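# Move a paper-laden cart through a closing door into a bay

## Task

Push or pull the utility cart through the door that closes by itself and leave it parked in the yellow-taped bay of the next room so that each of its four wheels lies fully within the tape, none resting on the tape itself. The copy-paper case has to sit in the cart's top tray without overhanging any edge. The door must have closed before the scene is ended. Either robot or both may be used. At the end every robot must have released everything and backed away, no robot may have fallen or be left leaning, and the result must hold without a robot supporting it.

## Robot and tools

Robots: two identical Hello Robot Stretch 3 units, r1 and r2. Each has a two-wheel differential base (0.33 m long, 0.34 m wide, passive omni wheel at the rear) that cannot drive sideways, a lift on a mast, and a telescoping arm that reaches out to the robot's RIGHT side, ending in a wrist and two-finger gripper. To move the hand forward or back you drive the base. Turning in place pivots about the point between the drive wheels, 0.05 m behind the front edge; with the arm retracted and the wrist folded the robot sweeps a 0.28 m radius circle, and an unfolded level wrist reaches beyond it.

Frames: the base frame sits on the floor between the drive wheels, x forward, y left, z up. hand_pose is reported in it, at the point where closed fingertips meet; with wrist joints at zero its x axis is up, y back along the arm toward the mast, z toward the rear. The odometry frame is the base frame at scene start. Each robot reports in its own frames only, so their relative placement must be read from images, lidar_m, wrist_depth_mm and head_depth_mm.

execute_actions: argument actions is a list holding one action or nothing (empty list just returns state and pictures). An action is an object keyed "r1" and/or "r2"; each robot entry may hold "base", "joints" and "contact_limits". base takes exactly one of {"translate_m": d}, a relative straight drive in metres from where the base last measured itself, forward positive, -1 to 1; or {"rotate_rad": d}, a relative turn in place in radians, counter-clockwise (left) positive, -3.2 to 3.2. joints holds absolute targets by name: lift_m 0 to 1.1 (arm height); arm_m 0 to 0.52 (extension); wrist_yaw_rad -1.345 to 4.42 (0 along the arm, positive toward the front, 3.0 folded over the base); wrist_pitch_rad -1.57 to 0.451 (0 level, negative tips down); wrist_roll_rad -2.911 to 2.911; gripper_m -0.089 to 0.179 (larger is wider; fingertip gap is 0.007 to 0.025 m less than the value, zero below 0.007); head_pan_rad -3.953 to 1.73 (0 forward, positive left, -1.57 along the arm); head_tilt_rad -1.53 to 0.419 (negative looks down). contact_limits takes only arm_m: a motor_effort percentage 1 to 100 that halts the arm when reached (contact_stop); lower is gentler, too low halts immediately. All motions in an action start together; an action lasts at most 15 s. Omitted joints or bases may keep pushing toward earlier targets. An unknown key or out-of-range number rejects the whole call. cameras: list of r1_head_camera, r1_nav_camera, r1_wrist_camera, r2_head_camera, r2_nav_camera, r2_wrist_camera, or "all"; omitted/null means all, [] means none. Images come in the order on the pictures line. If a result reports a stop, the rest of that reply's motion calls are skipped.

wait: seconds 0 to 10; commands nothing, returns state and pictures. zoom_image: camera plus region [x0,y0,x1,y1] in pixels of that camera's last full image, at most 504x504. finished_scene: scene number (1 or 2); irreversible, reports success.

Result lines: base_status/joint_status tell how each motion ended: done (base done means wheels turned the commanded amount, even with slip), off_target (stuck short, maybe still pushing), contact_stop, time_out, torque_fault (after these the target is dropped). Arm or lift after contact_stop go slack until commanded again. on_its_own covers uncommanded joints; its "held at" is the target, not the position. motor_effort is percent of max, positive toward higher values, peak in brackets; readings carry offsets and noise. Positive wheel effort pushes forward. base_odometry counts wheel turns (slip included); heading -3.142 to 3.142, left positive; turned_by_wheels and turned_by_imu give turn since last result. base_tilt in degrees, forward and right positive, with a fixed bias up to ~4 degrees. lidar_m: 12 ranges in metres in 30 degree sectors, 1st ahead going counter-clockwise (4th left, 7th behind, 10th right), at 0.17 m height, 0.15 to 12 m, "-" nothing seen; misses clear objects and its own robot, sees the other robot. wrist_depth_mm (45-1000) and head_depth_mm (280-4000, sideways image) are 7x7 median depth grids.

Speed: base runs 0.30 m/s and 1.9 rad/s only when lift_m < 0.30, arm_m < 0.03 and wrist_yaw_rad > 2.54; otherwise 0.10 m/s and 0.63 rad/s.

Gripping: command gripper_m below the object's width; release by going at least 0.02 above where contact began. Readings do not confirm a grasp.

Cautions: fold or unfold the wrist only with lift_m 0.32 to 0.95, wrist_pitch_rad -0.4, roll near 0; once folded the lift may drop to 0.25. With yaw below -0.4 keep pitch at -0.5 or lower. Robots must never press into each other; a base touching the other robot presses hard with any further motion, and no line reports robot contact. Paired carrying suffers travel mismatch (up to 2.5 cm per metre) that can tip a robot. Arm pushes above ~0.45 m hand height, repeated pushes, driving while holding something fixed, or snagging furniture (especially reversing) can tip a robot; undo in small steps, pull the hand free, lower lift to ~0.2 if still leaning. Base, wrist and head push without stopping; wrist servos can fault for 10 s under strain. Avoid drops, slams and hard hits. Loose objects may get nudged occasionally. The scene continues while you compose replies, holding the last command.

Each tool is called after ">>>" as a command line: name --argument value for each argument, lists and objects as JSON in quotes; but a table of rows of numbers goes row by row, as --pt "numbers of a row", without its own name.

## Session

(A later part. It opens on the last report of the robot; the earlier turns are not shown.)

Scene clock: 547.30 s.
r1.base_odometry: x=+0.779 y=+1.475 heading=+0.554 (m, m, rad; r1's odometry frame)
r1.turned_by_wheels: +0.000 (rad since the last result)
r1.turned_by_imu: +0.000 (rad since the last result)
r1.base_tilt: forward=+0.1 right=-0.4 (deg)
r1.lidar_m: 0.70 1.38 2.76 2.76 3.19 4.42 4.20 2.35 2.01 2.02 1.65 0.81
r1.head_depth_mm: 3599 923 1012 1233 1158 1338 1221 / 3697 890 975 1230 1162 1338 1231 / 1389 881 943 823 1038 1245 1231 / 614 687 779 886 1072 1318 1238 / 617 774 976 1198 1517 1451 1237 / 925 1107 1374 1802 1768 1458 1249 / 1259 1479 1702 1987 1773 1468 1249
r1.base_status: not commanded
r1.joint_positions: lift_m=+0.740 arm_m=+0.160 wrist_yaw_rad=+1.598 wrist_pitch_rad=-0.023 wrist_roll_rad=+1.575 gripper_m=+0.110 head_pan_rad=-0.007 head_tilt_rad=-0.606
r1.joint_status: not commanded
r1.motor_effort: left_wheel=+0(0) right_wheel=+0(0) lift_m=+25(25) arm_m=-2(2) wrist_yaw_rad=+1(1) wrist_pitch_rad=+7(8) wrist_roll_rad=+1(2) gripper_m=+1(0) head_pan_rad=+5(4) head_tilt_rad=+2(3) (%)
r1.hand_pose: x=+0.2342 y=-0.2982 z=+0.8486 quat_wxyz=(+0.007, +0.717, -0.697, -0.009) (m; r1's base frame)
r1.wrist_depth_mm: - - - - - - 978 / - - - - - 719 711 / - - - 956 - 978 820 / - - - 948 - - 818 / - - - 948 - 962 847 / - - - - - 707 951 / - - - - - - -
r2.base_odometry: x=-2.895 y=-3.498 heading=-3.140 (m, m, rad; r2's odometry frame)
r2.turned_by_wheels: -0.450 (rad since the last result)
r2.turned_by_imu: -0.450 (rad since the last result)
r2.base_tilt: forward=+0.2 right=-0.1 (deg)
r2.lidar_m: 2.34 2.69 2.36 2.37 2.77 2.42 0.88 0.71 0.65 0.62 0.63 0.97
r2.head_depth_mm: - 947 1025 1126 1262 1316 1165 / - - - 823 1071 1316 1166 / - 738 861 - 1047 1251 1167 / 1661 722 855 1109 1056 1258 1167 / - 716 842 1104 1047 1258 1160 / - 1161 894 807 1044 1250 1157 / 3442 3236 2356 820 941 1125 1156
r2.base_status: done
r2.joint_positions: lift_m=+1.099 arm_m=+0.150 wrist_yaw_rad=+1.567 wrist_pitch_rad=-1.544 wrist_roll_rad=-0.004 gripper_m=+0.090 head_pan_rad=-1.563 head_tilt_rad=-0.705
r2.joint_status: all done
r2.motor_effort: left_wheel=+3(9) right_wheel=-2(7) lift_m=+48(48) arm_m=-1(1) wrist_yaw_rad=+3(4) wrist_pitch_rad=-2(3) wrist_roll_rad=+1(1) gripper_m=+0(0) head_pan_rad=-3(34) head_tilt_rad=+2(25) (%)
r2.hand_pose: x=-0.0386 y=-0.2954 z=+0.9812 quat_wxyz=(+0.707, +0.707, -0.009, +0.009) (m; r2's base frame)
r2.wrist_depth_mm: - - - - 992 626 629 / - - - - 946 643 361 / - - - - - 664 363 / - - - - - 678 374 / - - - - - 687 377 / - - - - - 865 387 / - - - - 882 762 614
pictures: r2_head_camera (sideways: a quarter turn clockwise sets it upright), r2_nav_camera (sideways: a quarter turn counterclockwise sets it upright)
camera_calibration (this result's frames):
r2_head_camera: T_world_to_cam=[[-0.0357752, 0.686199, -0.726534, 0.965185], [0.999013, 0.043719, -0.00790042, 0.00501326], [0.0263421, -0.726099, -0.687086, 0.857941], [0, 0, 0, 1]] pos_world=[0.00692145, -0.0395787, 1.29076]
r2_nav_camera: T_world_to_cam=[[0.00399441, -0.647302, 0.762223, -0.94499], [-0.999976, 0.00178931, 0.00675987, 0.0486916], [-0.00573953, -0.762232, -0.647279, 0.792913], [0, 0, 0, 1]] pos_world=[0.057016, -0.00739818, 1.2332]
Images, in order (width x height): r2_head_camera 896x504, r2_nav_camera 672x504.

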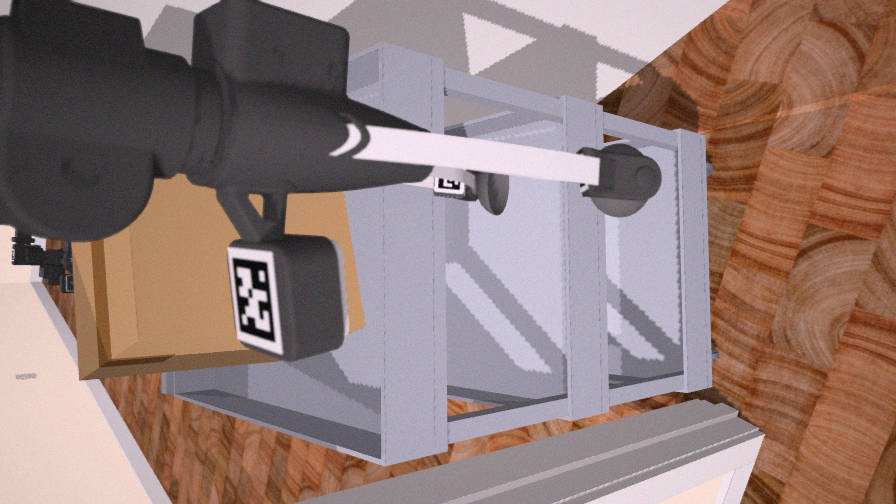

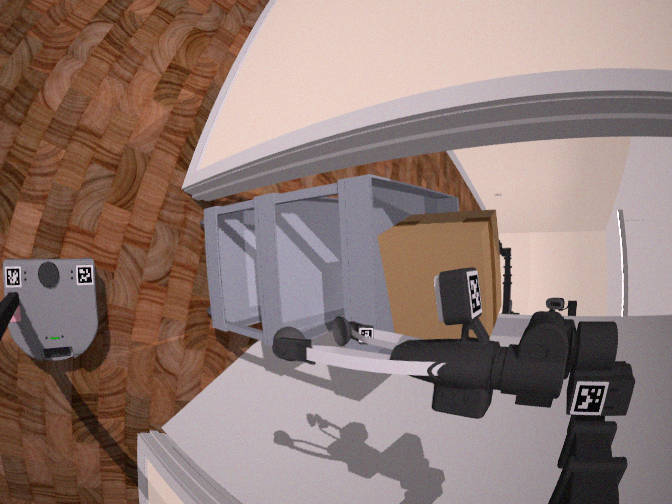

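>>> execute_actions --actions '[]'

Scene clock: 547.97 s.
r1.base_odometry: x=+0.779 y=+1.475 heading=+0.554 (m, m, rad; r1's odometry frame)
r1.turned_by_wheels: +0.000 (rad since the last result)
r1.turned_by_imu: +0.000 (rad since the last result)
r1.base_tilt: forward=+0.1 right=-0.4 (deg)
r1.lidar_m: 0.71 1.39 2.76 2.76 3.17 4.42 4.20 2.35 2.01 2.01 1.65 0.80
r1.head_depth_mm: 3581 925 1012 1232 1158 1334 1223 / 3661 886 971 1235 1165 1333 1227 / 1397 880 943 824 1030 1249 1231 / 614 690 781 886 1068 1313 1242 / 616 775 978 1200 1524 1455 1241 / 931 1108 1374 1801 1766 1463 1245 / 1252 1468 1699 1992 1778 1464 1252
r1.base_status: not commanded
r1.joint_positions: lift_m=+0.740 arm_m=+0.160 wrist_yaw_rad=+1.598 wrist_pitch_rad=-0.023 wrist_roll_rad=+1.575 gripper_m=+0.110 head_pan_rad=-0.007 head_tilt_rad=-0.606
r1.joint_status: not commanded
r1.motor_effort: left_wheel=+0(0) right_wheel=+0(0) lift_m=+25(25) arm_m=-3(2) wrist_yaw_rad=+2(1) wrist_pitch_rad=+8(8) wrist_roll_rad=+1(2) gripper_m=+0(0) head_pan_rad=+5(4) head_tilt_rad=+1(3) (%)
r1.hand_pose: x=+0.2342 y=-0.2982 z=+0.8486 quat_wxyz=(+0.007, +0.717, -0.697, -0.009) (m; r1's base frame)
r1.wrist_depth_mm: - - - - - - 989 / - - - - - 716 703 / - - - 983 - - 808 / - - - 928 - - 824 / - - - 900 - 942 847 / - - - - - 687 916 / - - - - - - 977
r2.base_odometry: x=-2.895 y=-3.498 heading=-3.140 (m, m, rad; r2's odometry frame)
r2.turned_by_wheels: +0.000 (rad since the last result)
r2.turned_by_imu: +0.000 (rad since the last result)
r2.base_tilt: forward=+0.2 right=-0.1 (deg)
r2.lidar_m: 2.34 2.69 2.36 2.37 2.76 2.42 0.87 0.72 0.65 0.61 0.63 0.96
r2.head_depth_mm: - 948 1026 1126 1261 1318 1170 / - - - 822 1069 1318 1168 / - 739 861 - 1040 1261 1166 / 1667 718 858 1108 1053 1256 1167 / - 716 842 1110 1049 1255 1160 / - 1155 893 807 1046 1255 1158 / 3470 3173 2367 818 951 1123 1155
r2.base_status: done
r2.joint_positions: lift_m=+1.099 arm_m=+0.150 wrist_yaw_rad=+1.567 wrist_pitch_rad=-1.544 wrist_roll_rad=-0.004 gripper_m=+0.090 head_pan_rad=-1.563 head_tilt_rad=-0.705
r2.joint_status: all done
r2.motor_effort: left_wheel=+3(9) right_wheel=-2(7) lift_m=+48(48) arm_m=-1(1) wrist_yaw_rad=+4(4) wrist_pitch_rad=-2(3) wrist_roll_rad=+1(1) gripper_m=-1(0) head_pan_rad=-3(34) head_tilt_rad=+2(25) (%)
r2.hand_pose: x=-0.0386 y=-0.2954 z=+0.9812 quat_wxyz=(+0.707, +0.707, -0.009, +0.009) (m; r2's base frame)
r2.wrist_depth_mm: - - - - 942 643 612 / - - - - 966 662 362 / - - - - - 654 371 / - - - - - 687 374 / - - - - - 698 380 / - - - - - 863 383 / - - - - 877 768 623
pictures: r1_head_camera (sideways: a quarter turn clockwise sets it upright), r1_nav_camera (sideways: a quarter turn counterclockwise sets it upright), r1_wrist_camera, r2_head_camera (sideways: a quarter turn clockwise sets it upright), r2_nav_camera (sideways: a quarter turn counterclockwise sets it upright), r2_wrist_camera
camera_calibration (this result's frames):
r1_head_camera: T_world_to_cam=[[-0.599156, 0.00900673, -0.800581, 1.06792], [-0.0151082, 0.999631, 0.0225531, -0.0265237], [0.800489, 0.0256082, -0.5988, 0.727087], [0, 0, 0, 1]] pos_world=[0.0574245, -0.00172395, 1.29093]
r1_nav_camera: T_world_to_cam=[[0.538265, 0.0419836, 0.841729, -1.06032], [0.0152463, -0.99908, 0.0400822, 0.00607183], [0.842638, -0.00874159, -0.53841, 0.656495], [0, 0, 0, 1]] pos_world=[0.0174546, 0.0563212, 1.24572]
r1_wrist_camera: T_world_to_cam=[[0.00436187, 0.0575965, -0.99833, 0.873592], [-0.208116, 0.976532, 0.0554296, 0.330245], [0.978094, 0.207526, 0.0162462, -0.0136187], [0, 0, 0, 1]] pos_world=[0.0782391, -0.369984, 0.85405]
r2_head_camera: T_world_to_cam=[[-0.0357752, 0.686199, -0.726533, 0.965185], [0.999013, 0.043719, -0.00790042, 0.00501326], [0.0263421, -0.726099, -0.687086, 0.857941], [0, 0, 0, 1]] pos_world=[0.00692145, -0.0395787, 1.29076]
r2_nav_camera: T_world_to_cam=[[0.00399441, -0.647302, 0.762223, -0.94499], [-0.999976, 0.00178931, 0.00675987, 0.0486916], [-0.00573953, -0.762232, -0.647279, 0.792913], [0, 0, 0, 1]] pos_world=[0.057016, -0.00739817, 1.2332]
r2_wrist_camera: T_world_to_cam=[[0.00916306, -0.998631, 0.0515078, -0.355447], [-0.991296, -0.00230625, 0.131635, -0.130691], [-0.131335, -0.0522657, -0.989959, 1.1179], [0, 0, 0, 1]] pos_world=[0.0205235, -0.296834, 1.14219]
Images, in order (width x height): r1_head_camera 896x504, r1_nav_camera 672x504, r1_wrist_camera 644x364, r2_head_camera 896x504, r2_nav_camera 672x504, r2_wrist_camera 644x364.

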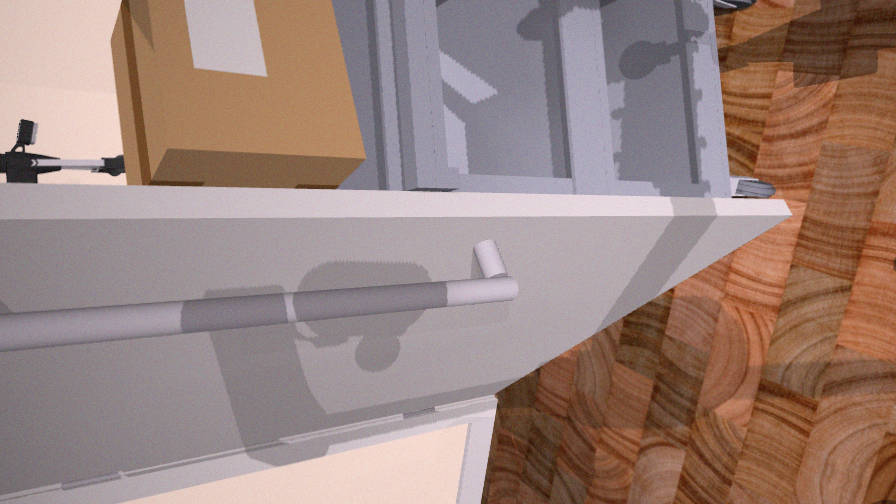

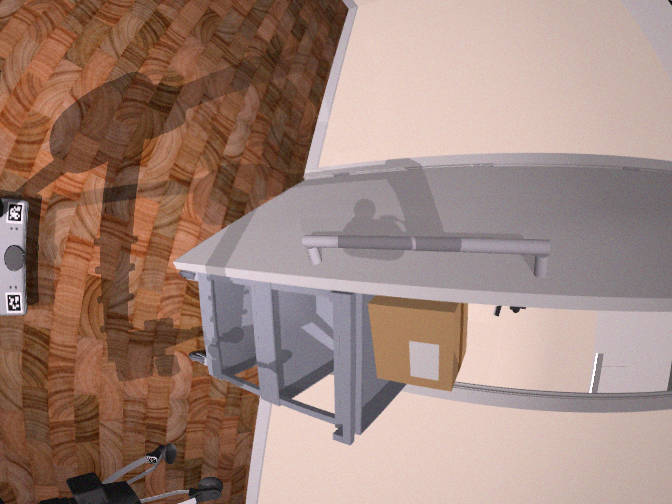

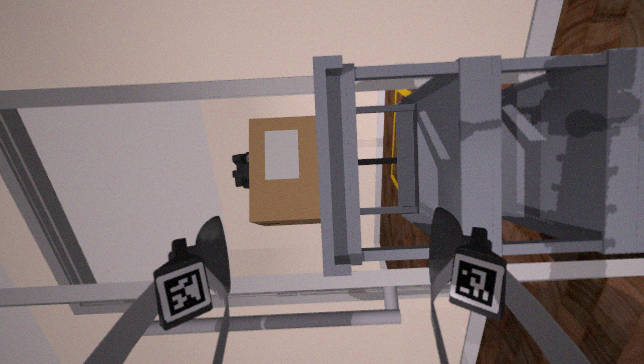

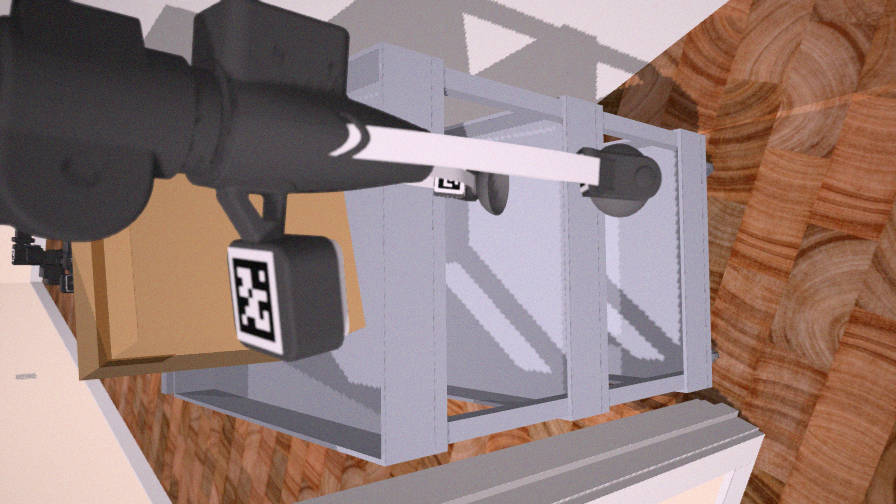

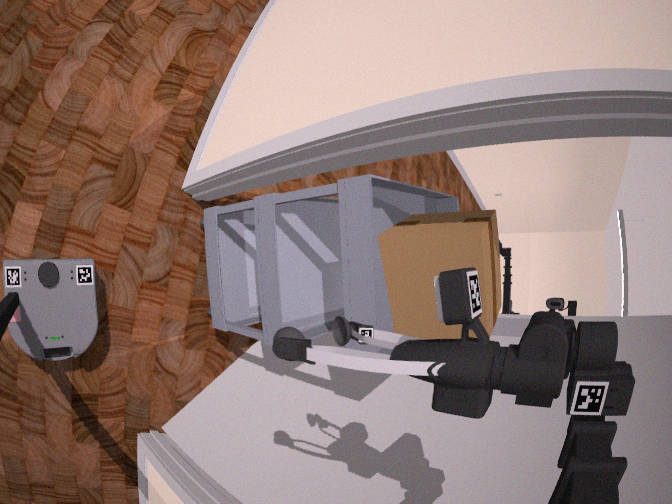

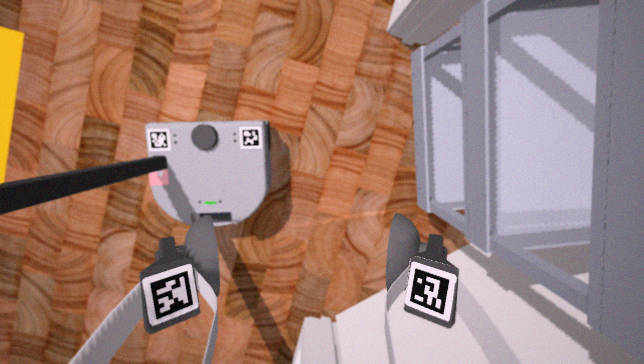

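>>> execute_actions --actions '[{"r2":{"base":{"translate_m":0.05},"joints":{"arm_m":0.425}}}]' --cameras '["r2_head_camera","r2_wrist_camera"]'

Scene clock: 551.60 s.
r1.base_odometry: x=+0.779 y=+1.475 heading=+0.554 (m, m, rad; r1's odometry frame)
r1.turned_by_wheels: +0.000 (rad since the last result)
r1.turned_by_imu: +0.000 (rad since the last result)
r1.base_tilt: forward=+0.1 right=-0.4 (deg)
r1.lidar_m: 0.71 1.39 2.76 2.76 3.16 4.43 4.19 2.36 2.02 2.01 1.65 0.81
r1.head_depth_mm: 3564 921 1011 1230 1156 1331 1226 / 1265 887 979 1239 1163 1337 1236 / 1767 880 946 826 1031 1246 1237 / 613 689 782 887 1073 1315 1246 / 617 774 975 1206 1514 1456 1240 / 930 1110 1375 1805 1758 1457 1245 / 1256 1474 1708 1983 1769 1465 1250
r1.base_status: not commanded
r1.joint_positions: lift_m=+0.740 arm_m=+0.160 wrist_yaw_rad=+1.598 wrist_pitch_rad=-0.023 wrist_roll_rad=+1.575 gripper_m=+0.110 head_pan_rad=-0.007 head_tilt_rad=-0.606
r1.joint_status: not commanded
r1.motor_effort: left_wheel=+0(0) right_wheel=+0(0) lift_m=+25(25) arm_m=-2(3) wrist_yaw_rad=+1(1) wrist_pitch_rad=+7(8) wrist_roll_rad=+2(1) gripper_m=+1(0) head_pan_rad=+5(5) head_tilt_rad=+3(3) (%)
r1.hand_pose: x=+0.2342 y=-0.2982 z=+0.8486 quat_wxyz=(+0.007, +0.717, -0.697, -0.009) (m; r1's base frame)
r1.wrist_depth_mm: - - - - - - 981 / - - - - - 714 697 / - - - 938 - - 813 / - - - 931 - - 824 / - - - 913 - 947 837 / - - - - - 711 962 / - - - - - - 956
r2.base_odometry: x=-2.945 y=-3.498 heading=-3.139 (m, m, rad; r2's odometry frame)
r2.turned_by_wheels: +0.000 (rad since the last result)
r2.turned_by_imu: +0.001 (rad since the last result)
r2.base_tilt: forward=+0.2 right=-0.1 (deg)
r2.lidar_m: 2.29 2.67 2.35 2.35 2.77 2.47 0.90 0.76 0.65 0.61 0.62 0.99
r2.head_depth_mm: 959 973 882 810 1293 1346 1171 / 1043 763 870 1082 1034 1270 1169 / - 746 841 1112 1054 1253 1170 / - 713 819 1107 1054 1258 1165 / - 858 892 761 1047 1252 1162 / - 3258 936 810 996 1233 1156 / 3388 3051 708 765 884 1154 1157
r2.base_status: done
r2.joint_positions: lift_m=+1.099 arm_m=+0.425 wrist_yaw_rad=+1.568 wrist_pitch_rad=-1.544 wrist_roll_rad=-0.003 gripper_m=+0.090 head_pan_rad=-1.563 head_tilt_rad=-0.705
r2.joint_status: all done
r2.motor_effort: left_wheel=+3(8) right_wheel=-2(5) lift_m=+48(48) arm_m=+3(5) wrist_yaw_rad=+2(3) wrist_pitch_rad=-2(2) wrist_roll_rad=+1(1) gripper_m=+0(1) head_pan_rad=-3(1) head_tilt_rad=+1(2) (%)
r2.hand_pose: x=-0.0386 y=-0.5698 z=+0.9812 quat_wxyz=(+0.707, +0.707, -0.009, +0.009) (m; r2's base frame)
r2.wrist_depth_mm: - - - 664 326 328 334 / - - - 858 335 331 204 / - - - - 343 313 213 / - - - - 353 347 227 / - - - - 357 360 245 / - - - - - 371 266 / - - - 981 376 383 295
pictures: r2_head_camera (sideways: a quarter turn clockwise sets it upright), r2_wrist_camera
camera_calibration (this result's frames):
r2_head_camera: T_world_to_cam=[[-0.0356214, 0.686136, -0.726601, 0.965272], [0.999022, 0.0434951, -0.00790393, 0.00501776], [0.0261804, -0.726172, -0.687015, 0.85785], [0, 0, 0, 1]] pos_world=[0.00691262, -0.03958, 1.29076]
r2_wrist_camera: T_world_to_cam=[[0.0089769, -0.998633, 0.0514874, -0.629443], [-0.991296, -0.00212419, 0.131634, -0.131219], [-0.131344, -0.052221, -0.98996, 1.10359], [0, 0, 0, 1]] pos_world=[0.0205231, -0.571231, 1.14219]
Images, in order (width x height): r2_head_camera 896x504, r2_wrist_camera 644x364.

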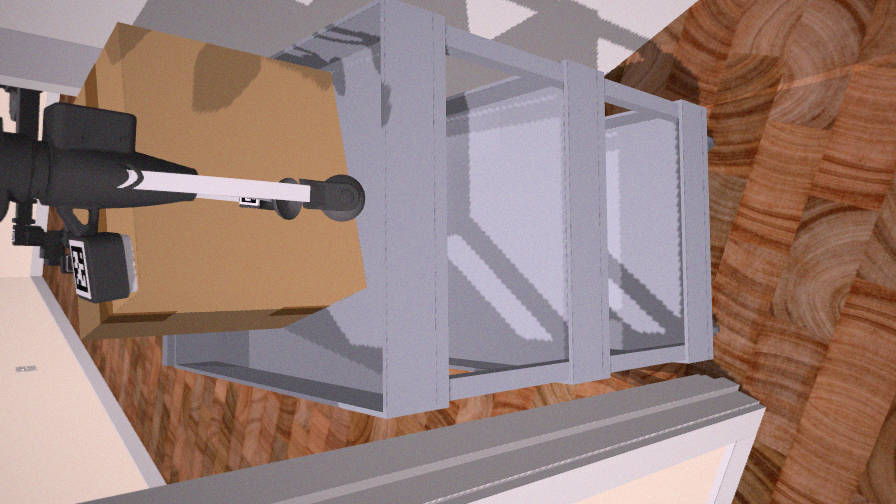

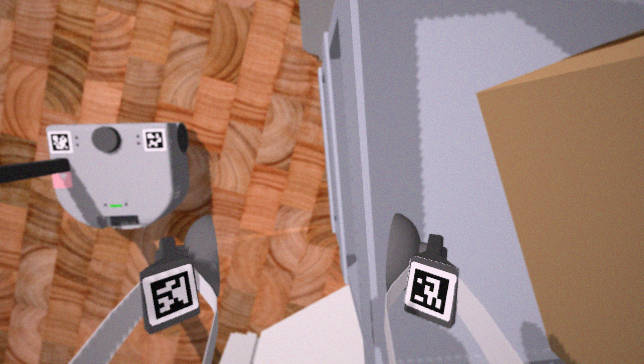

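>>> execute_actions --actions '[{"r2":{"joints":{"arm_m":0.465,"gripper_m":0.13}}}]' --cameras '[]'

>>> execute_actions --actions '[{"r2":{"joints":{"lift_m":1.02}}}]' --cameras '["r2_head_camera","r2_wrist_camera"]'

Scene clock: 553.23 s.
r1.base_odometry: x=+0.779 y=+1.475 heading=+0.554 (m, m, rad; r1's odometry frame)
r1.turned_by_wheels: +0.000 (rad since the last result)
r1.turned_by_imu: +0.000 (rad since the last result)
r1.base_tilt: forward=+0.0 right=-0.4 (deg)
r1.lidar_m: 0.71 1.38 2.76 2.75 3.18 4.44 4.18 2.36 2.02 2.01 1.65 0.81
r1.head_depth_mm: 3642 922 1011 1238 1157 1331 1223 / 1200 884 976 1238 1160 1343 1225 / 1769 880 941 826 1034 1251 1233 / 612 686 779 886 1073 1323 1234 / 617 776 978 1206 1524 1448 1245 / 932 1105 1379 1803 1756 1460 1254 / 1259 1482 1702 1977 1770 1458 1248
r1.base_status: not commanded
r1.joint_positions: lift_m=+0.740 arm_m=+0.160 wrist_yaw_rad=+1.598 wrist_pitch_rad=-0.023 wrist_roll_rad=+1.575 gripper_m=+0.110 head_pan_rad=-0.007 head_tilt_rad=-0.606
r1.joint_status: not commanded
r1.motor_effort: left_wheel=+0(0) right_wheel=+0(0) lift_m=+25(26) arm_m=-2(3) wrist_yaw_rad=+2(2) wrist_pitch_rad=+7(7) wrist_roll_rad=+1(1) gripper_m=+1(0) head_pan_rad=+5(5) head_tilt_rad=+2(2) (%)
r1.hand_pose: x=+0.2342 y=-0.2982 z=+0.8486 quat_wxyz=(+0.007, +0.717, -0.697, -0.009) (m; r1's base frame)
r1.wrist_depth_mm: - - - - - - 985 / - - - - - 718 725 / - - - 919 - - 807 / - - - 919 - - 836 / - - - 903 - 922 828 / - - - - - 688 937 / - - - - - - 966
r2.base_odometry: x=-2.945 y=-3.498 heading=-3.139 (m, m, rad; r2's odometry frame)
r2.turned_by_wheels: +0.000 (rad since the last result)
r2.turned_by_imu: +0.000 (rad since the last result)
r2.base_tilt: forward=+0.1 right=-0.1 (deg)
r2.lidar_m: 2.30 2.68 2.35 2.35 2.77 2.47 0.90 0.76 0.65 0.61 0.63 0.99
r2.head_depth_mm: 955 970 881 810 1293 1341 1171 / 1051 766 868 1082 1030 1275 1171 / - 745 842 1113 1056 1260 1163 / - 712 820 1112 1051 1253 1164 / - 857 894 764 1045 1253 1158 / - 3241 933 809 996 1234 1161 / 3404 3077 708 762 883 1157 1156
r2.base_status: not commanded
r2.joint_positions: lift_m=+1.099 arm_m=+0.465 wrist_yaw_rad=+1.568 wrist_pitch_rad=-1.544 wrist_roll_rad=-0.003 gripper_m=+0.130 head_pan_rad=-1.563 head_tilt_rad=-0.705
r2.joint_status: all done
r2.motor_effort: left_wheel=+3(2) right_wheel=-2(2) lift_m=+47(47) arm_m=+3(2) wrist_yaw_rad=+2(2) wrist_pitch_rad=-2(2) wrist_roll_rad=+1(1) gripper_m=+0(97) head_pan_rad=-4(4) head_tilt_rad=+1(1) (%)
r2.hand_pose: x=-0.0386 y=-0.6098 z=+0.9812 quat_wxyz=(+0.707, +0.707, -0.009, +0.009) (m; r2's base frame)
r2.wrist_depth_mm: - - - 324 326 329 331 / - - - 334 331 246 156 / - - - 345 341 244 168 / - - - 349 352 271 179 / - - - 359 358 296 192 / - - - - 365 293 209 / - - - 882 379 387 228
pictures: none
No camera images: the call's "cameras" was empty. Leave "cameras" out to get every camera's image.

Scene clock: 554.80 s.
r1.base_odometry: x=+0.779 y=+1.475 heading=+0.554 (m, m, rad; r1's odometry frame)
r1.turned_by_wheels: +0.000 (rad since the last result)
r1.turned_by_imu: +0.000 (rad since the last result)
r1.base_tilt: forward=+0.0 right=-0.4 (deg)
r1.lidar_m: 0.71 1.38 2.77 2.76 3.16 4.42 4.17 2.35 2.02 2.01 1.65 0.80
r1.head_depth_mm: 3609 925 1004 1227 1160 1331 1224 / 1170 885 977 1239 1163 1339 1231 / 1750 881 946 827 1027 1250 1227 / 614 688 781 885 1075 1312 1236 / 616 776 979 1199 1517 1462 1239 / 931 1108 1374 1791 1755 1456 1252 / 1257 1474 1711 1979 1768 1462 1254
r1.base_status: not commanded
r1.joint_positions: lift_m=+0.740 arm_m=+0.160 wrist_yaw_rad=+1.598 wrist_pitch_rad=-0.023 wrist_roll_rad=+1.575 gripper_m=+0.110 head_pan_rad=-0.007 head_tilt_rad=-0.606
r1.joint_status: not commanded
r1.motor_effort: left_wheel=+0(0) right_wheel=+0(0) lift_m=+25(25) arm_m=-3(3) wrist_yaw_rad=+2(1) wrist_pitch_rad=+8(8) wrist_roll_rad=+1(2) gripper_m=+0(0) head_pan_rad=+6(5) head_tilt_rad=+2(2) (%)
r1.hand_pose: x=+0.2342 y=-0.2982 z=+0.8486 quat_wxyz=(+0.007, +0.717, -0.697, -0.009) (m; r1's base frame)
r1.wrist_depth_mm: - - - - - - - / - - - - - 697 714 / - - - - - - 798 / - - - 907 - - 825 / - - - 893 - 905 839 / - - - - - 694 934 / - - - - - - 978
r2.base_odometry: x=-2.945 y=-3.498 heading=-3.139 (m, m, rad; r2's odometry frame)
r2.turned_by_wheels: +0.000 (rad since the last result)
r2.turned_by_imu: +0.000 (rad since the last result)
r2.base_tilt: forward=+0.2 right=-0.1 (deg)
r2.lidar_m: 2.29 2.67 2.35 2.36 2.77 2.47 0.91 0.76 0.65 0.61 0.62 0.99
r2.head_depth_mm: - 914 879 812 1305 1348 1169 / 837 771 872 1076 1035 1267 1168 / - - 845 1116 1056 1261 1172 / 1670 725 820 1105 1057 1256 1165 / - 867 891 763 1042 1248 1167 / - 3212 929 806 992 1228 1160 / 3402 3041 710 763 884 1152 1160
r2.base_status: not commanded
r2.joint_positions: lift_m=+1.021 arm_m=+0.465 wrist_yaw_rad=+1.568 wrist_pitch_rad=-1.544 wrist_roll_rad=-0.003 gripper_m=+0.130 head_pan_rad=-1.563 head_tilt_rad=-0.705
r2.joint_status: all done
r2.motor_effort: left_wheel=+3(2) right_wheel=-2(2) lift_m=+14(41) arm_m=+4(3) wrist_yaw_rad=+2(2) wrist_pitch_rad=-2(2) wrist_roll_rad=+1(1) gripper_m=+0(0) head_pan_rad=-3(4) head_tilt_rad=+1(2) (%)
r2.hand_pose: x=-0.0386 y=-0.6098 z=+0.9026 quat_wxyz=(+0.707, +0.707, -0.009, +0.009) (m; r2's base frame)
r2.wrist_depth_mm: 962 944 951 250 253 255 257 / 980 - - 257 258 245 156 / - - - 266 264 244 167 / - - - 272 271 269 179 / - - - 277 277 278 192 / - - - - 288 286 209 / - - - 867 292 297 228
pictures: r2_head_camera (sideways: a quarter turn clockwise sets it upright), r2_wrist_camera
camera_calibration (this result's frames):
r2_head_camera: T_world_to_cam=[[-0.0356214, 0.686136, -0.7266, 0.965272], [0.999022, 0.0434951, -0.00790392, 0.00501775], [0.0261804, -0.726172, -0.687015, 0.85785], [0, 0, 0, 1]] pos_world=[0.00691262, -0.03958, 1.29076]
r2_wrist_camera: T_world_to_cam=[[0.00897657, -0.998633, 0.0514874, -0.665336], [-0.991296, -0.00212386, 0.131634, -0.120952], [-0.131344, -0.0522209, -0.98996, 1.02364], [0, 0, 0, 1]] pos_world=[0.0205231, -0.611228, 1.06354]
Images, in order (width x height): r2_head_camera 896x504, r2_wrist_camera 644x364.

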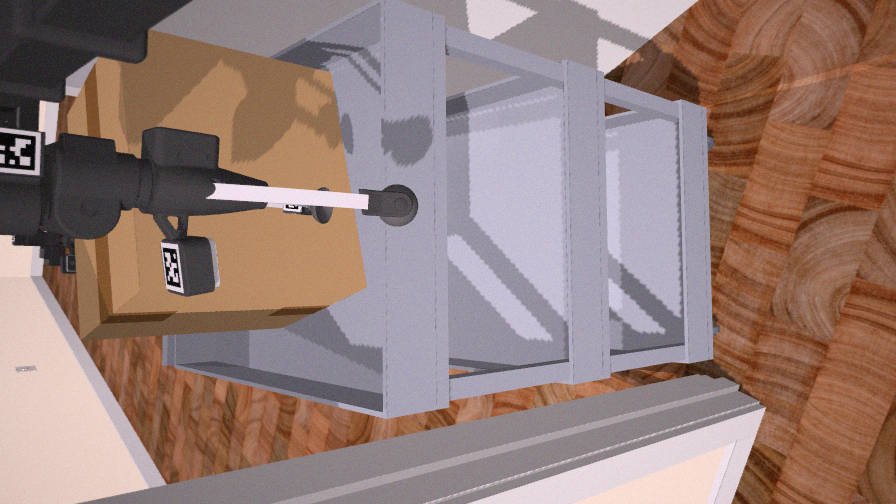

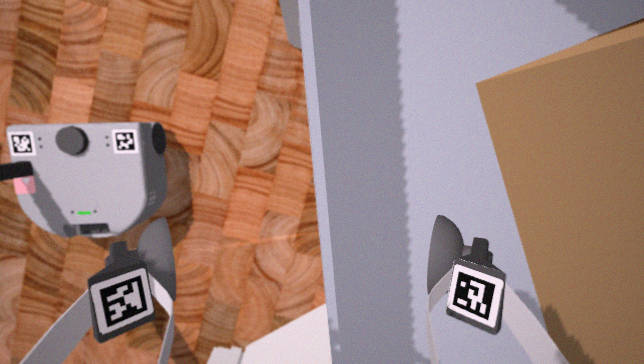

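>>> execute_actions --actions '[{"r2":{"joints":{"arm_m":0.48,"lift_m":0.95}}}]' --cameras '["r2_head_camera","r2_wrist_camera"]'

Scene clock: 556.60 s.
r1.base_odometry: x=+0.779 y=+1.475 heading=+0.554 (m, m, rad; r1's odometry frame)
r1.turned_by_wheels: +0.000 (rad since the last result)
r1.turned_by_imu: +0.000 (rad since the last result)
r1.base_tilt: forward=+0.1 right=-0.4 (deg)
r1.lidar_m: 0.71 1.39 2.76 2.75 3.18 4.43 4.22 2.36 2.01 2.02 1.65 0.80
r1.head_depth_mm: 3625 924 1010 1238 1157 1333 1222 / 1198 889 976 1236 1161 1337 1227 / 1241 879 944 827 1031 1246 1236 / 614 688 782 885 1070 1316 1237 / 617 779 977 1205 1524 1454 1245 / 930 1108 1373 1805 1773 1464 1245 / 1257 1482 1716 1976 1771 1461 1248
r1.base_status: not commanded
r1.joint_positions: lift_m=+0.740 arm_m=+0.160 wrist_yaw_rad=+1.598 wrist_pitch_rad=-0.023 wrist_roll_rad=+1.575 gripper_m=+0.110 head_pan_rad=-0.007 head_tilt_rad=-0.606
r1.joint_status: not commanded
r1.motor_effort: left_wheel=+0(0) right_wheel=+0(0) lift_m=+25(25) arm_m=-3(3) wrist_yaw_rad=+2(1) wrist_pitch_rad=+8(8) wrist_roll_rad=+2(2) gripper_m=+1(0) head_pan_rad=+6(5) head_tilt_rad=+2(3) (%)
r1.hand_pose: x=+0.2342 y=-0.2982 z=+0.8486 quat_wxyz=(+0.007, +0.717, -0.697, -0.009) (m; r1's base frame)
r1.wrist_depth_mm: - - - - - - 988 / - - - - - 706 716 / - - - 964 - - 810 / - - - 936 - - 826 / - - - 927 - 932 821 / - - - - - 692 924 / - - - - - - -
r2.base_odometry: x=-2.945 y=-3.498 heading=-3.139 (m, m, rad; r2's odometry frame)
r2.turned_by_wheels: +0.000 (rad since the last result)
r2.turned_by_imu: +0.000 (rad since the last result)
r2.base_tilt: forward=+0.2 right=-0.1 (deg)
r2.lidar_m: 2.29 2.68 2.35 2.36 2.77 2.47 0.90 0.76 0.65 0.61 0.62 0.99
r2.head_depth_mm: 963 - - 820 1300 1348 1171 / 1719 774 874 1085 1033 1269 1168 / - - 861 1113 1052 1260 1163 / 1697 711 828 1110 1052 1254 1162 / - 858 893 762 1049 1254 1157 / - 3229 931 804 996 1227 1160 / 3412 3059 707 765 881 1158 1161
r2.base_status: not commanded
r2.joint_positions: lift_m=+0.951 arm_m=+0.480 wrist_yaw_rad=+1.568 wrist_pitch_rad=-1.544 wrist_roll_rad=-0.003 gripper_m=+0.130 head_pan_rad=-1.563 head_tilt_rad=-0.705
r2.joint_status: all done
r2.motor_effort: left_wheel=+2(3) right_wheel=-2(2) lift_m=+15(17) arm_m=+3(1) wrist_yaw_rad=+2(2) wrist_pitch_rad=-2(2) wrist_roll_rad=+1(1) gripper_m=-1(1) head_pan_rad=-2(3) head_tilt_rad=+2(2) (%)
r2.hand_pose: x=-0.0386 y=-0.6248 z=+0.8326 quat_wxyz=(+0.707, +0.707, -0.009, +0.009) (m; r2's base frame)
r2.wrist_depth_mm: 870 911 908 184 188 189 188 / 904 904 922 188 190 191 140 / 939 949 940 192 195 197 149 / - 965 - 198 201 204 160 / - - - 202 204 207 173 / - - - 208 212 214 187 / - - - 213 217 218 204
pictures: r2_head_camera (sideways: a quarter turn clockwise sets it upright), r2_wrist_camera
camera_calibration (this result's frames):
r2_head_camera: T_world_to_cam=[[-0.0356214, 0.686136, -0.726601, 0.965272], [0.999022, 0.0434951, -0.00790392, 0.00501776], [0.0261804, -0.726172, -0.687015, 0.85785], [0, 0, 0, 1]] pos_world=[0.00691262, -0.03958, 1.29076]
r2_wrist_camera: T_world_to_cam=[[0.00897678, -0.998633, 0.0514874, -0.676714], [-0.991296, -0.00212407, 0.131634, -0.111769], [-0.131344, -0.0522209, -0.98996, 0.953558], [0, 0, 0, 1]] pos_world=[0.0205231, -0.626231, 0.99354]
Images, in order (width x height): r2_head_camera 896x504, r2_wrist_camera 644x364.

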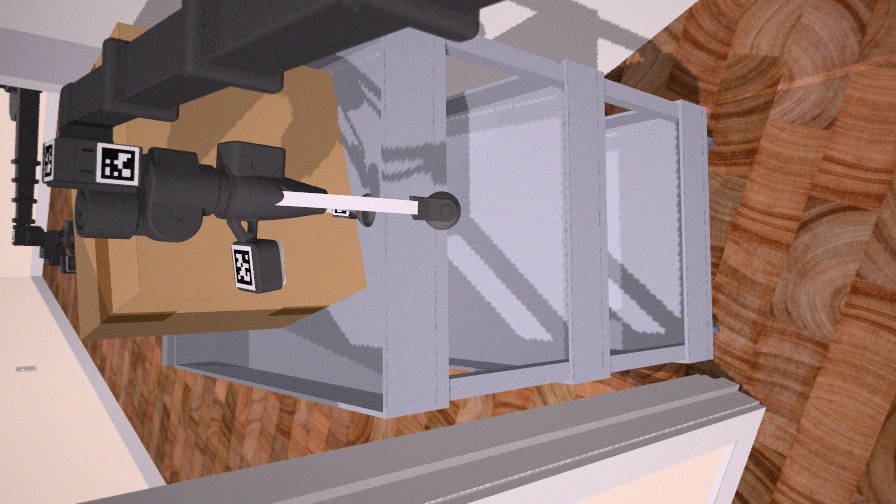

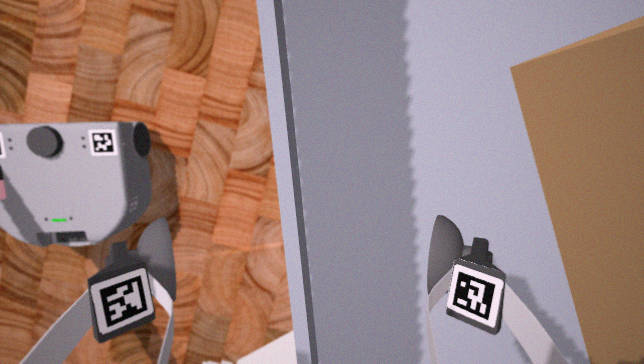

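>>> execute_actions --actions '[{"r2":{"joints":{"lift_m":0.94,"gripper_m":-0.02}}}]' --cameras '[]'

>>> execute_actions --actions '[{"r2":{"joints":{"arm_m":0.16},"contact_limits":{"arm_m":40}}}]' --cameras '["r2_head_camera","r2_nav_camera","r1_nav_camera"]'

Scene clock: 558.73 s.
r1.base_odometry: x=+0.779 y=+1.475 heading=+0.554 (m, m, rad; r1's odometry frame)
r1.turned_by_wheels: +0.000 (rad since the last result)
r1.turned_by_imu: +0.000 (rad since the last result)
r1.base_tilt: forward=+0.1 right=-0.4 (deg)
r1.lidar_m: 0.71 1.39 2.77 2.76 3.16 4.43 4.20 2.36 2.02 2.01 1.66 0.81
r1.head_depth_mm: 3643 926 1007 1232 1159 1329 1224 / 3583 887 979 1240 1165 1340 1230 / 1259 882 940 828 1030 1247 1241 / 613 689 782 890 1071 1307 1238 / 617 778 979 1205 1522 1453 1242 / 930 1109 1378 1797 1768 1464 1246 / 1256 1484 1702 1983 1762 1461 1253
r1.base_status: not commanded
r1.joint_positions: lift_m=+0.740 arm_m=+0.160 wrist_yaw_rad=+1.598 wrist_pitch_rad=-0.023 wrist_roll_rad=+1.575 gripper_m=+0.110 head_pan_rad=-0.007 head_tilt_rad=-0.606
r1.joint_status: not commanded
r1.motor_effort: left_wheel=+0(0) right_wheel=+0(0) lift_m=+25(25) arm_m=-3(3) wrist_yaw_rad=+2(2) wrist_pitch_rad=+8(8) wrist_roll_rad=+1(1) gripper_m=+1(0) head_pan_rad=+4(5) head_tilt_rad=+3(3) (%)
r1.hand_pose: x=+0.2342 y=-0.2982 z=+0.8486 quat_wxyz=(+0.007, +0.717, -0.697, -0.009) (m; r1's base frame)
r1.wrist_depth_mm: - - - - - - - / - - - - - 705 711 / - - - 964 - - 818 / - - - 936 - - 841 / - - - 894 - 954 834 / - - - - - 701 937 / - - - - - - 989
r2.base_odometry: x=-2.945 y=-3.498 heading=-3.140 (m, m, rad; r2's odometry frame)
r2.turned_by_wheels: +0.000 (rad since the last result)
r2.turned_by_imu: +0.000 (rad since the last result)
r2.base_tilt: forward=+0.1 right=-0.1 (deg)
r2.lidar_m: 2.29 2.67 2.35 2.35 2.77 2.47 0.90 0.76 0.65 0.61 0.62 0.99
r2.head_depth_mm: 962 981 - 811 1302 1343 1174 / - 780 872 1079 1033 1275 1166 / - - 862 1111 1051 1262 1165 / 1711 704 833 1109 1047 1258 1166 / - 859 893 764 1051 1248 1160 / - 3215 936 806 997 1230 1153 / 3427 3041 708 765 881 1157 1154
r2.base_status: not commanded
r2.joint_positions: lift_m=+0.941 arm_m=+0.480 wrist_yaw_rad=+1.569 wrist_pitch_rad=-1.544 wrist_roll_rad=-0.005 gripper_m=-0.019 head_pan_rad=-1.563 head_tilt_rad=-0.705
r2.joint_status: all done
r2.motor_effort: left_wheel=+3(2) right_wheel=-2(2) lift_m=+18(18) arm_m=+3(3) wrist_yaw_rad=+1(3) wrist_pitch_rad=-2(2) wrist_roll_rad=+1(1) gripper_m=-20(100) head_pan_rad=-3(4) head_tilt_rad=+2(1) (%)
r2.hand_pose: x=-0.0386 y=-0.6248 z=+0.8224 quat_wxyz=(+0.707, +0.707, -0.008, +0.010) (m; r2's base frame)
r2.wrist_depth_mm: 865 883 907 173 175 177 178 / 892 919 928 178 180 180 141 / 903 936 941 181 184 185 151 / - 959 987 186 189 190 161 / 977 969 - 191 193 196 175 / - - - - 198 200 188 / - - - 203 204 206 204
pictures: none
No camera images: the call's "cameras" was empty. Leave "cameras" out to get every camera's image.

Scene clock: 562.30 s.
r1.base_odometry: x=+0.779 y=+1.475 heading=+0.554 (m, m, rad; r1's odometry frame)
r1.turned_by_wheels: +0.000 (rad since the last result)
r1.turned_by_imu: +0.000 (rad since the last result)
r1.base_tilt: forward=+0.0 right=-0.4 (deg)
r1.lidar_m: 0.85 1.52 2.76 2.76 3.17 4.42 4.20 2.36 2.01 2.01 1.65 1.14
r1.head_depth_mm: 707 1225 1286 1476 1589 1435 1222 / 716 797 881 995 1191 1375 1232 / 793 868 971 1110 1280 1398 1227 / 884 991 1116 1287 1514 1451 1235 / 991 1126 1296 1512 1695 1459 1247 / 1128 1299 1533 1833 1761 1461 1251 / 1310 1499 1696 1980 1764 1467 1253
r1.base_status: not commanded
r1.joint_positions: lift_m=+0.740 arm_m=+0.160 wrist_yaw_rad=+1.598 wrist_pitch_rad=-0.023 wrist_roll_rad=+1.575 gripper_m=+0.110 head_pan_rad=-0.007 head_tilt_rad=-0.606
r1.joint_status: not commanded
r1.motor_effort: left_wheel=+0(0) right_wheel=+0(0) lift_m=+25(25) arm_m=-3(3) wrist_yaw_rad=+1(2) wrist_pitch_rad=+8(8) wrist_roll_rad=+1(1) gripper_m=+0(1) head_pan_rad=+6(5) head_tilt_rad=+2(2) (%)
r1.hand_pose: x=+0.2342 y=-0.2982 z=+0.8486 quat_wxyz=(+0.007, +0.717, -0.697, -0.009) (m; r1's base frame)
r1.wrist_depth_mm: - - - - - - 988 / - - - - - - 996 / - - - - - - 991 / - - - - 843 842 859 / 922 897 861 912 - - 943 / - - - - - - - / - - - - - - 996
r2.base_odometry: x=-2.945 y=-3.498 heading=-3.139 (m, m, rad; r2's odometry frame)
r2.turned_by_wheels: +0.000 (rad since the last result)
r2.turned_by_imu: +0.001 (rad since the last result)
r2.base_tilt: forward=+0.2 right=+0.0 (deg)
r2.lidar_m: 2.29 2.67 2.35 2.36 2.77 2.47 0.90 0.76 0.32 0.30 0.30 1.00
r2.head_depth_mm: 782 577 - 672 613 691 1112 / 858 605 - 634 595 803 936 / 957 570 - - - 817 784 / - 565 467 532 593 534 784 / - 562 465 537 592 523 769 / - 2944 832 712 604 549 753 / 3386 3053 706 718 580 512 1153
r2.base_status: not commanded
r2.joint_positions: lift_m=+0.940 arm_m=+0.161 wrist_yaw_rad=+1.584 wrist_pitch_rad=-1.556 wrist_roll_rad=-0.013 gripper_m=-0.019 head_pan_rad=-1.563 head_tilt_rad=-0.705
r2.joint_status: all done
r2.on_its_own: wrist_yaw_rad is at rest, and its effort (-16) is outside its rest range (-12 to +12)
r2.motor_effort: left_wheel=+4(7) right_wheel=-2(17) lift_m=+21(22) arm_m=-4(11) wrist_yaw_rad=-16(16) wrist_pitch_rad=+3(5) wrist_roll_rad=+5(4) gripper_m=-24(30) head_pan_rad=-3(5) head_tilt_rad=+2(2) (%)
r2.contact_limits: arm_m 24 (drawing in: default 14, maximum 24; extending or still: default 22, maximum 35)
r2.hand_pose: x=-0.0416 y=-0.3062 z=+0.8225 quat_wxyz=(+0.707, +0.707, +0.004, +0.014) (m; r2's base frame)
r2.wrist_depth_mm: 889 877 929 174 176 178 151 / 900 902 939 179 180 182 145 / 908 939 923 183 186 188 157 / 943 - - 189 190 192 170 / 952 - - 191 195 199 186 / - - - 126 201 204 202 / - - - 207 208 210 212
pictures: r1_nav_camera (sideways: a quarter turn counterclockwise sets it upright), r2_head_camera (sideways: a quarter turn clockwise sets it upright), r2_nav_camera (sideways: a quarter turn counterclockwise sets it upright)
camera_calibration (this result's frames):
r1_nav_camera: T_world_to_cam=[[0.538265, 0.0419838, 0.841729, -1.06032], [0.0152467, -0.99908, 0.0400822, 0.00607183], [0.842638, -0.00874127, -0.53841, 0.656495], [0, 0, 0, 1]] pos_world=[0.0174546, 0.0563212, 1.24572]
r2_head_camera: T_world_to_cam=[[-0.0356141, 0.686015, -0.726715, 0.965421], [0.999023, 0.0434846, -0.0079099, 0.00502554], [0.0261746, -0.726286, -0.686894, 0.857692], [0, 0, 0, 1]] pos_world=[0.00691227, -0.0395818, 1.29077]
r2_nav_camera: T_world_to_cam=[[0.00384232, -0.647101, 0.762394, -0.945212], [-0.999975, 0.00202367, 0.00675732, 0.0486949], [-0.00591551, -0.762401, -0.647078, 0.792652], [0, 0, 0, 1]] pos_world=[0.0570144, -0.00742817, 1.2332]
Images, in order (width x height): r1_nav_camera 672x504, r2_head_camera 896x504, r2_nav_camera 672x504.

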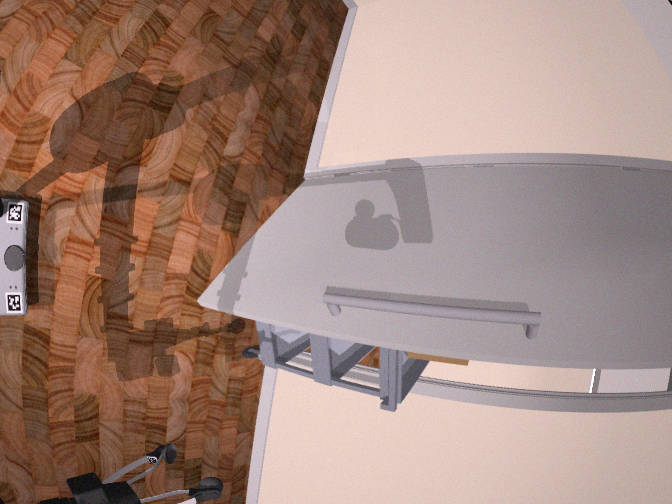

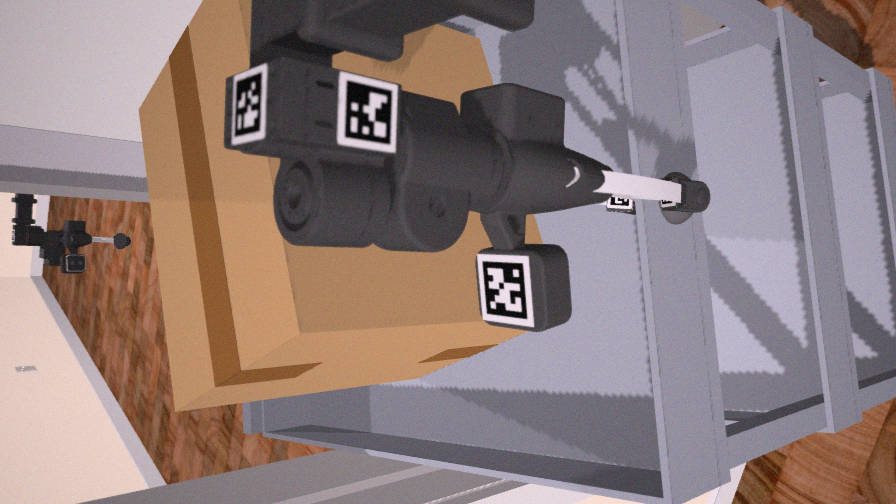

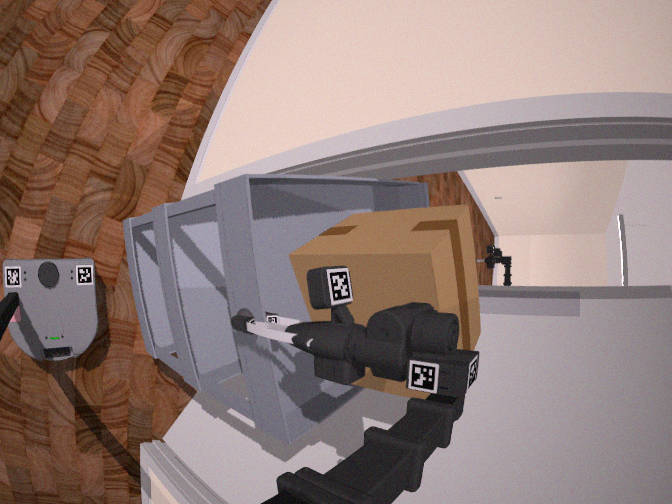

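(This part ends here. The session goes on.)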